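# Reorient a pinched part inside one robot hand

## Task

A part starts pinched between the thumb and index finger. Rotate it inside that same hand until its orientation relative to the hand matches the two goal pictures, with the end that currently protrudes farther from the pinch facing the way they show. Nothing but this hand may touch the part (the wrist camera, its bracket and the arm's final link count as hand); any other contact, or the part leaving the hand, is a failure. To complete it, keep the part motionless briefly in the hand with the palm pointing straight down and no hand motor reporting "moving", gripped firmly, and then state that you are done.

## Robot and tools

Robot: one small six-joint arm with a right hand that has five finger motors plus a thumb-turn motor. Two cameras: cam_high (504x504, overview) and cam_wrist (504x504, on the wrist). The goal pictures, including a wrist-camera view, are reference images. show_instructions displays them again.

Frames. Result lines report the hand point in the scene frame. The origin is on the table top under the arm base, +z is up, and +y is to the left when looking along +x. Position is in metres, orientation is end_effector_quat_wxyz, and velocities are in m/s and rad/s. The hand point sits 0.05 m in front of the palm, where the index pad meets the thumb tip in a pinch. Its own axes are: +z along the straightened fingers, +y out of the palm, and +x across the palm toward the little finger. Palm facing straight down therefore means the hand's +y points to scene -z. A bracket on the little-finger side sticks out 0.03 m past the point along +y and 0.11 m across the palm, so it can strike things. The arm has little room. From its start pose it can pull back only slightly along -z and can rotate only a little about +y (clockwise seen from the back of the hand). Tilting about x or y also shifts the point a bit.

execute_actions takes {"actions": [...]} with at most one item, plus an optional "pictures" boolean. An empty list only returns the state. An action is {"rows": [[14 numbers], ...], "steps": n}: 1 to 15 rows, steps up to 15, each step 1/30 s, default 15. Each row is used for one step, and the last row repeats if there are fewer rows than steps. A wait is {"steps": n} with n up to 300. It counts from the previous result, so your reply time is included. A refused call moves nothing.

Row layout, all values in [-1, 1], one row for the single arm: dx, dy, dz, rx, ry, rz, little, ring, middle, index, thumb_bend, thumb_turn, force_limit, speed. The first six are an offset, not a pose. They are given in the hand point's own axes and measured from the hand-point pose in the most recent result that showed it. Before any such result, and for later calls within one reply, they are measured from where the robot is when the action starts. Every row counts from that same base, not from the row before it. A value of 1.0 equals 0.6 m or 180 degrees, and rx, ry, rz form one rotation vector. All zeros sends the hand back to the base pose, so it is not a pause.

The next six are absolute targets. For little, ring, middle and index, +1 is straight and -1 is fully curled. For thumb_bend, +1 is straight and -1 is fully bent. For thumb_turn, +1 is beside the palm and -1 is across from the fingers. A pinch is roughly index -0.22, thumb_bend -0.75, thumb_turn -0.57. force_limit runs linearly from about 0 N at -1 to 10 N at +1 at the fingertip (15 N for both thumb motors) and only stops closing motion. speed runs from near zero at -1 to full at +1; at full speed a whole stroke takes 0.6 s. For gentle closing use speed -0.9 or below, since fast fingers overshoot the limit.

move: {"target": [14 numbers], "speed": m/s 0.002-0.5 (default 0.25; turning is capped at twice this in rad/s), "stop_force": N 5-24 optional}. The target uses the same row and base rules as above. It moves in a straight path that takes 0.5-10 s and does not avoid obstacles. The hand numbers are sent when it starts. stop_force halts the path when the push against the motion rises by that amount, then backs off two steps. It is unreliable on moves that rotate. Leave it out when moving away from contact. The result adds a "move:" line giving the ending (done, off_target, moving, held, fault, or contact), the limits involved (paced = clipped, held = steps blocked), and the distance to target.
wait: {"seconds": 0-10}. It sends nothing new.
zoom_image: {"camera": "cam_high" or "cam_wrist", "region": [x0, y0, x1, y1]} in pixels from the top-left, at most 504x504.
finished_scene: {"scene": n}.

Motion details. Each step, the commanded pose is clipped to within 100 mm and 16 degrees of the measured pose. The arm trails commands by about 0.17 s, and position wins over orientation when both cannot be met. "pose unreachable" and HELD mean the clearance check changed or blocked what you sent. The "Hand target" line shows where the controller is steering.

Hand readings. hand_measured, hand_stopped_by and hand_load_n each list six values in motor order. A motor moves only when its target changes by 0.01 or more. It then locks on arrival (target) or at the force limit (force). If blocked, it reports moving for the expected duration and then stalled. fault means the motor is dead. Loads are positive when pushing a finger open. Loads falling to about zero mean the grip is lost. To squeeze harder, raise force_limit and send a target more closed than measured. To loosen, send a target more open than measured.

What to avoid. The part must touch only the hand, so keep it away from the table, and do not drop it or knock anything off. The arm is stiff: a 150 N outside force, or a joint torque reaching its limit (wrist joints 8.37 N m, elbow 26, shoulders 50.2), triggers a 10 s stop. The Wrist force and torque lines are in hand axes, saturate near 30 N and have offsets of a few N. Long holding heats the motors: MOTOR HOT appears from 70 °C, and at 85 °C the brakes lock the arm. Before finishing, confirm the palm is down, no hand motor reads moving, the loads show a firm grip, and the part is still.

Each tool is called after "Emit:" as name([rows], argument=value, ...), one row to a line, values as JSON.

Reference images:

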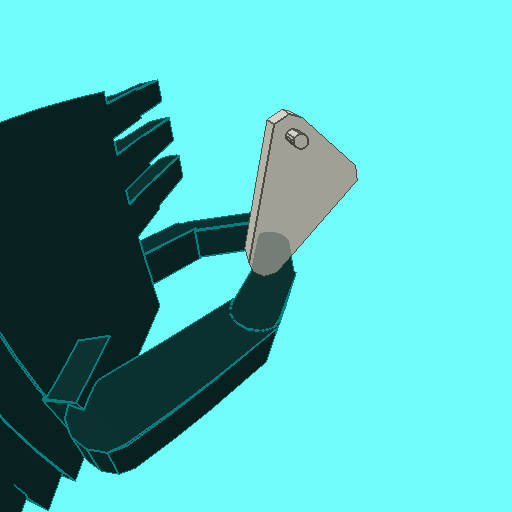

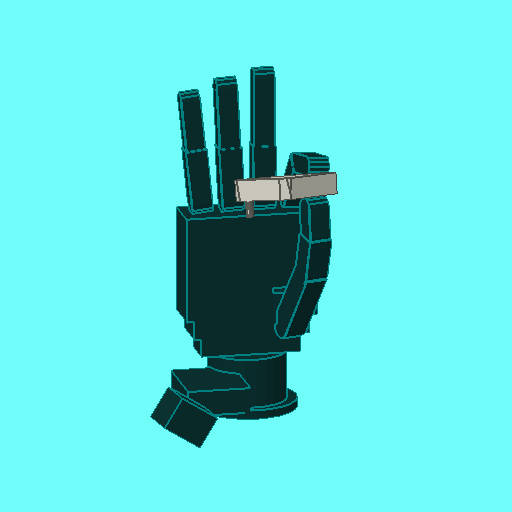

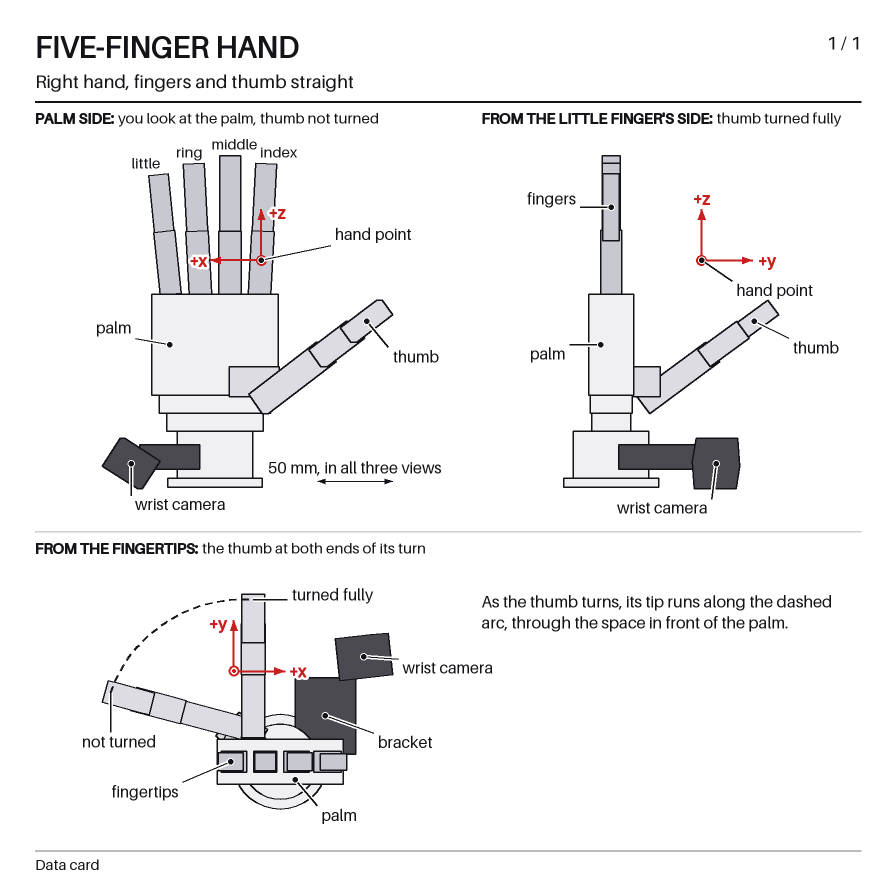

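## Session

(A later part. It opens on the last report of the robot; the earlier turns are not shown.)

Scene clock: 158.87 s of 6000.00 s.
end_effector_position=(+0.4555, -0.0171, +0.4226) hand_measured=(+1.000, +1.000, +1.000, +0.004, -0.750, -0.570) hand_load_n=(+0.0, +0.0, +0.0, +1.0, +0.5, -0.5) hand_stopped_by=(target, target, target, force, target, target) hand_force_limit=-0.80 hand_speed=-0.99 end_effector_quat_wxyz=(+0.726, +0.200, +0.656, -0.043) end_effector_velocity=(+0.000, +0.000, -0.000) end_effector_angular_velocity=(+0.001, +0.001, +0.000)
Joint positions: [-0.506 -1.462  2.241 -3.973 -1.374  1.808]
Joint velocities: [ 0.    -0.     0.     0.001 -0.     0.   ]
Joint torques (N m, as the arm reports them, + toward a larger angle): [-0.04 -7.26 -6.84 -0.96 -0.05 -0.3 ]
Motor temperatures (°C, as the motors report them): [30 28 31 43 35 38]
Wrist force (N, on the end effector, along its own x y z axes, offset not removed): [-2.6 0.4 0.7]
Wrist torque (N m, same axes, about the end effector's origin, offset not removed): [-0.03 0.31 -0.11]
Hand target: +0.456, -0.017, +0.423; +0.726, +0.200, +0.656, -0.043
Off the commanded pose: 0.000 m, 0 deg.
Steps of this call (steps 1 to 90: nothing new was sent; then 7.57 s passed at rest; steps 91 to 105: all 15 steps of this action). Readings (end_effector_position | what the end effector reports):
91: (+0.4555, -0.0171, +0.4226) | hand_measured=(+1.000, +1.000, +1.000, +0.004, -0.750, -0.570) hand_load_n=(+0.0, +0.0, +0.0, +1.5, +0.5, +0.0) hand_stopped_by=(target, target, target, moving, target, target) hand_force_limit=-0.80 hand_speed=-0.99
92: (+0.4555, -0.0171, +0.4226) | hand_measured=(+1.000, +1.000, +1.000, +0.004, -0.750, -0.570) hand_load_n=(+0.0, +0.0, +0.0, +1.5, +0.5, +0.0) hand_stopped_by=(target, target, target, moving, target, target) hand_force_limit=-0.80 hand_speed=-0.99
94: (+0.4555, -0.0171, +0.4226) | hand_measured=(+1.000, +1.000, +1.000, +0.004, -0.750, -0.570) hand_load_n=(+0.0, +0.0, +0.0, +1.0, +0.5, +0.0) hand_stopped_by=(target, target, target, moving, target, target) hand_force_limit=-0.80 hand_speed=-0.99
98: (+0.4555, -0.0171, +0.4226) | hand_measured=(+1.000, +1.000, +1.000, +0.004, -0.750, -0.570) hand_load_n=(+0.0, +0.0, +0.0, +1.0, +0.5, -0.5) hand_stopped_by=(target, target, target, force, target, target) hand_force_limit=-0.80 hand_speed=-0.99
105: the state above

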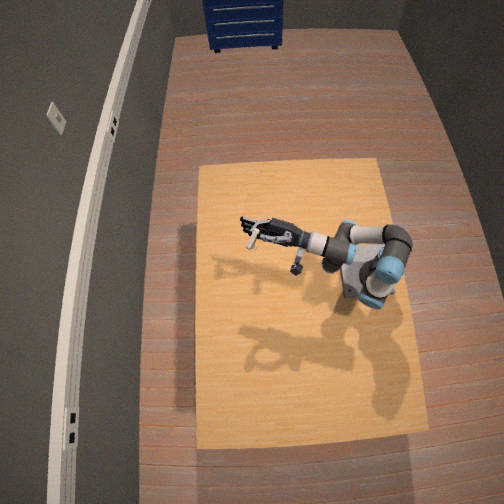

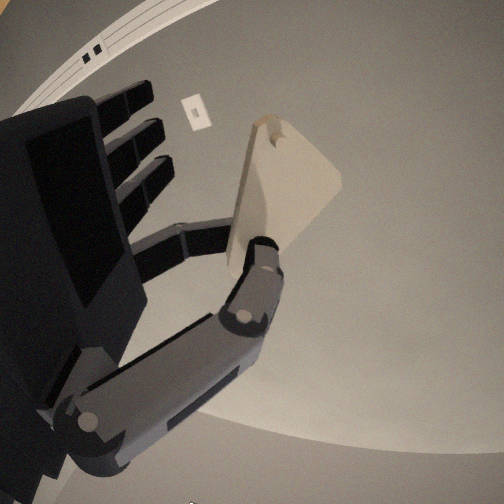

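It swung to near the goal. Clamp immediately.

Emit:
execute_actions([
  {"rows": [[0, 0, 0, 0, 0, 0, 1, 1, 1, -0.35, -0.75, -0.57, -0.2, -0.97]], "steps": 15},
])

Scene clock: 160.63 s of 6000.00 s.
end_effector_position=(+0.4555, -0.0171, +0.4226) hand_measured=(+1.000, +1.000, +1.000, -0.006, -0.750, -0.570) hand_load_n=(+0.0, +0.0, +0.0, +4.0, +0.5, -0.5) hand_stopped_by=(target, target, target, force, target, target) hand_force_limit=-0.20 hand_speed=-0.97 end_effector_quat_wxyz=(+0.726, +0.200, +0.656, -0.043) end_effector_velocity=(+0.000, +0.000, -0.000) end_effector_angular_velocity=(-0.001, +0.000, +0.001)
Joint positions: [-0.506 -1.462  2.241 -3.973 -1.374  1.808]
Joint velocities: [ 0.001  0.     0.    -0.     0.    -0.001]
Joint torques (N m, as the arm reports them, + toward a larger angle): [-0.47 -7.96 -5.39 -1.67  0.14 -0.31]
Motor temperatures (°C, as the motors report them): [30 28 31 43 35 38]
Wrist force (N, on the end effector, along its own x y z axes, offset not removed): [-1.0 0.0 0.0]
Wrist torque (N m, same axes, about the end effector's origin, offset not removed): [0.04 0.15 -0.10]
Hand target: +0.456, -0.017, +0.423; +0.726, +0.200, +0.656, -0.043
Off the commanded pose: 0.000 m, 0 deg.
Steps of this call (steps 1 to 38: nothing new was sent; steps 39 to 53: all 15 steps of this action). Readings (end_effector_position | what the end effector reports):
39: (+0.4555, -0.0171, +0.4226) | hand_measured=(+1.000, +1.000, +1.000, +0.004, -0.750, -0.570) hand_load_n=(+0.0, +0.0, +0.0, +1.0, +0.5, -0.5) hand_stopped_by=(target, target, target, moving, target, target) hand_force_limit=-0.20 hand_speed=-0.97
40: (+0.4555, -0.0171, +0.4226) | hand_measured=(+1.000, +1.000, +1.000, +0.004, -0.750, -0.570) hand_load_n=(+0.0, +0.0, +0.0, +1.0, +0.5, -0.5) hand_stopped_by=(target, target, target, moving, target, target) hand_force_limit=-0.20 hand_speed=-0.97
42: (+0.4555, -0.0171, +0.4226) | hand_measured=(+1.000, +1.000, +1.000, +0.004, -0.750, -0.570) hand_load_n=(+0.0, +0.0, +0.0, +1.5, +0.5, -0.5) hand_stopped_by=(target, target, target, moving, target, target) hand_force_limit=-0.20 hand_speed=-0.97
46: (+0.4555, -0.0171, +0.4226) | hand_measured=(+1.000, +1.000, +1.000, -0.002, -0.750, -0.570) hand_load_n=(+0.0, +0.0, +0.0, +3.5, +0.5, -0.5) hand_stopped_by=(target, target, target, moving, target, target) hand_force_limit=-0.20 hand_speed=-0.97
53: the state above

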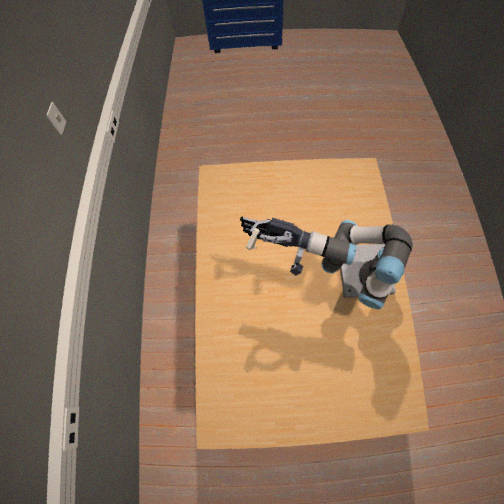

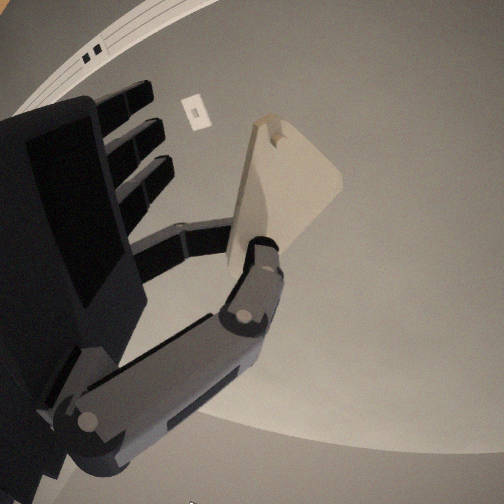

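Emit:
zoom_image(camera="cam_wrist", region=[130, 70, 382, 322])

Region (130, 70, 382, 322) of cam_wrist's 504x504 image, scaled by 2.000, with more detail than that image has.

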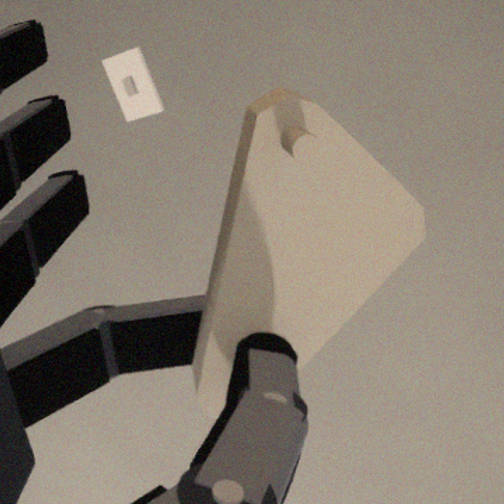

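Emit:
move(target=[0.185, -0.081, 0, -0.01313, 0.0167, -0.57564, 1, 1, 1, -0.4, -0.75, -0.57, 0.7, -0.95], speed=0.35)

Scene clock: 191.33 s of 6000.00 s.
end_effector_position=(+0.4548, -0.0393, +0.3035) hand_measured=(+1.000, +1.000, +1.000, -0.016, -0.750, -0.570) hand_load_n=(+0.0, +0.0, +0.0, +8.5, +1.0, -0.5) hand_stopped_by=(target, target, target, force, target, target) hand_force_limit=0.70 hand_speed=-0.95 end_effector_quat_wxyz=(+0.404, -0.404, +0.580, -0.581) end_effector_velocity=(+0.000, +0.000, -0.001) end_effector_angular_velocity=(-0.008, +0.003, -0.001)
Joint positions: [-0.506 -1.462  2.248 -3.92  -1.374 -0.012]
Joint velocities: [ 0.007  0.003 -0.002 -0.001 -0.007 -0.009]
Joint torques (N m, as the arm reports them, + toward a larger angle): [ 2.96 -5.51 -8.21 -2.03 -0.53 -1.04]
Motor temperatures (°C, as the motors report them): [30 28 31 43 35 38]
Wrist force (N, on the end effector, along its own x y z axes, offset not removed): [0.7 -1.7 0.8]
Wrist torque (N m, same axes, about the end effector's origin, offset not removed): [-0.27 -0.11 0.00]
Hand target: +0.455, -0.039, +0.303; +0.404, -0.404, +0.580, -0.581
Off the commanded pose: 0.000 m, 0 deg.
After step 90, 24.60 s passed at rest.
move: done

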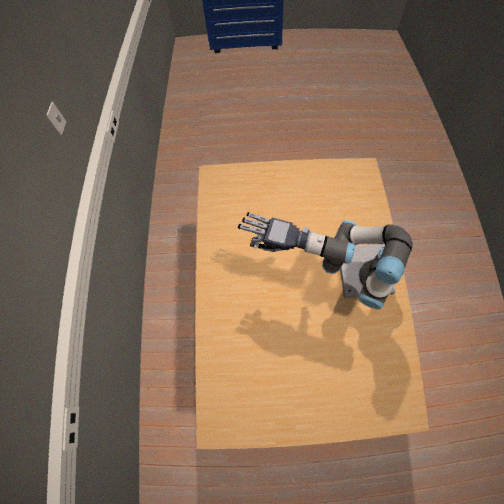

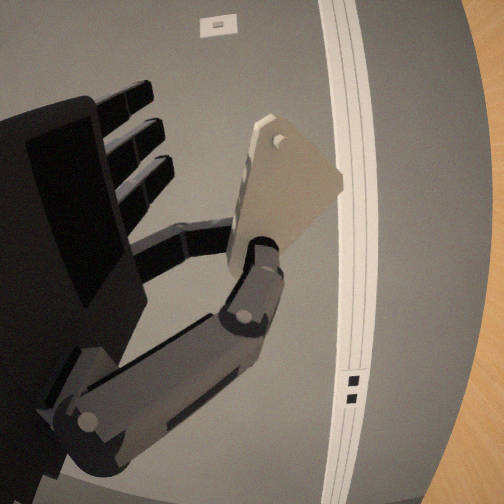

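Emit:
zoom_image(camera="cam_wrist", region=[130, 70, 382, 322])

Region (130, 70, 382, 322) of cam_wrist's 504x504 image, scaled by 2.000, with more detail than that image has.

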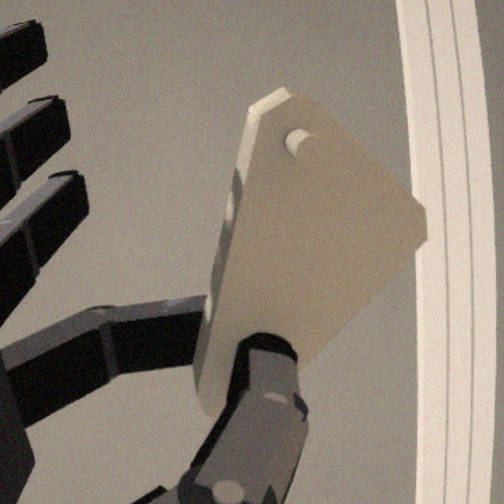

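Emit:
wait(seconds=1)

Scene clock: 197.13 s of 6000.00 s.
end_effector_position=(+0.4548, -0.0393, +0.3035) hand_measured=(+1.000, +1.000, +1.000, -0.016, -0.750, -0.570) hand_load_n=(+0.0, +0.0, +0.0, +8.5, +1.0, -0.5) hand_stopped_by=(target, target, target, force, target, target) hand_force_limit=0.70 hand_speed=-0.95 end_effector_quat_wxyz=(+0.404, -0.404, +0.580, -0.581) end_effector_velocity=(+0.000, +0.000, +0.000) end_effector_angular_velocity=(-0.001, -0.000, +0.000)
Joint positions: [-0.505 -1.462  2.247 -3.92  -1.375 -0.012]
Joint velocities: [ 0.001 -0.    -0.    -0.    -0.    -0.   ]
Joint torques (N m, as the arm reports them, + toward a larger angle): [ 3.02 -5.69 -7.94 -1.99 -0.47 -0.9 ]
Motor temperatures (°C, as the motors report them): [30 28 31 43 35 38]
Wrist force (N, on the end effector, along its own x y z axes, offset not removed): [-1.0 -1.1 0.2]
Wrist torque (N m, same axes, about the end effector's origin, offset not removed): [-0.14 0.07 -0.06]
Hand target: +0.455, -0.039, +0.303; +0.404, -0.404, +0.580, -0.581
Off the commanded pose: 0.000 m, 0 deg.
Steps of this call (steps 1 to 90: nothing new was sent; then 2.80 s passed at rest). Readings (end_effector_position | what the end effector reports):
1: (+0.4548, -0.0393, +0.3035) | hand_measured=(+1.000, +1.000, +1.000, -0.016, -0.750, -0.570) hand_load_n=(+0.0, +0.0, +0.0, +8.5, +1.0, -0.5) hand_stopped_by=(target, target, target, force, target, target) hand_force_limit=0.70 hand_speed=-0.95
2: (+0.4548, -0.0393, +0.3035) | hand_measured=(+1.000, +1.000, +1.000, -0.016, -0.750, -0.570) hand_load_n=(+0.0, +0.0, +0.0, +8.5, +1.0, -0.5) hand_stopped_by=(target, target, target, force, target, target) hand_force_limit=0.70 hand_speed=-0.95
4: (+0.4548, -0.0393, +0.3035) | hand_measured=(+1.000, +1.000, +1.000, -0.016, -0.750, -0.570) hand_load_n=(+0.0, +0.0, +0.0, +8.5, +1.0, -0.5) hand_stopped_by=(target, target, target, force, target, target) hand_force_limit=0.70 hand_speed=-0.95
8: (+0.4548, -0.0393, +0.3035) | hand_measured=(+1.000, +1.000, +1.000, -0.016, -0.750, -0.570) hand_load_n=(+0.0, +0.0, +0.0, +8.5, +1.0, -0.5) hand_stopped_by=(target, target, target, force, target, target) hand_force_limit=0.70 hand_speed=-0.95
90: the state above

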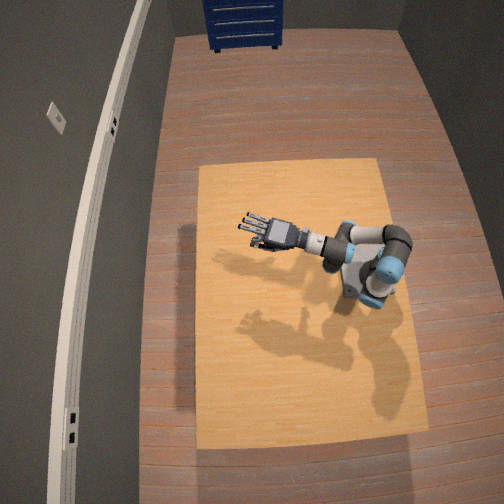

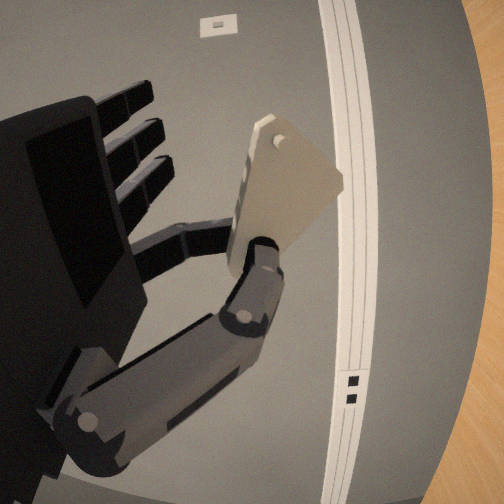

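Emit:
finished_scene(scene=1)

The scene is finished: the task was done.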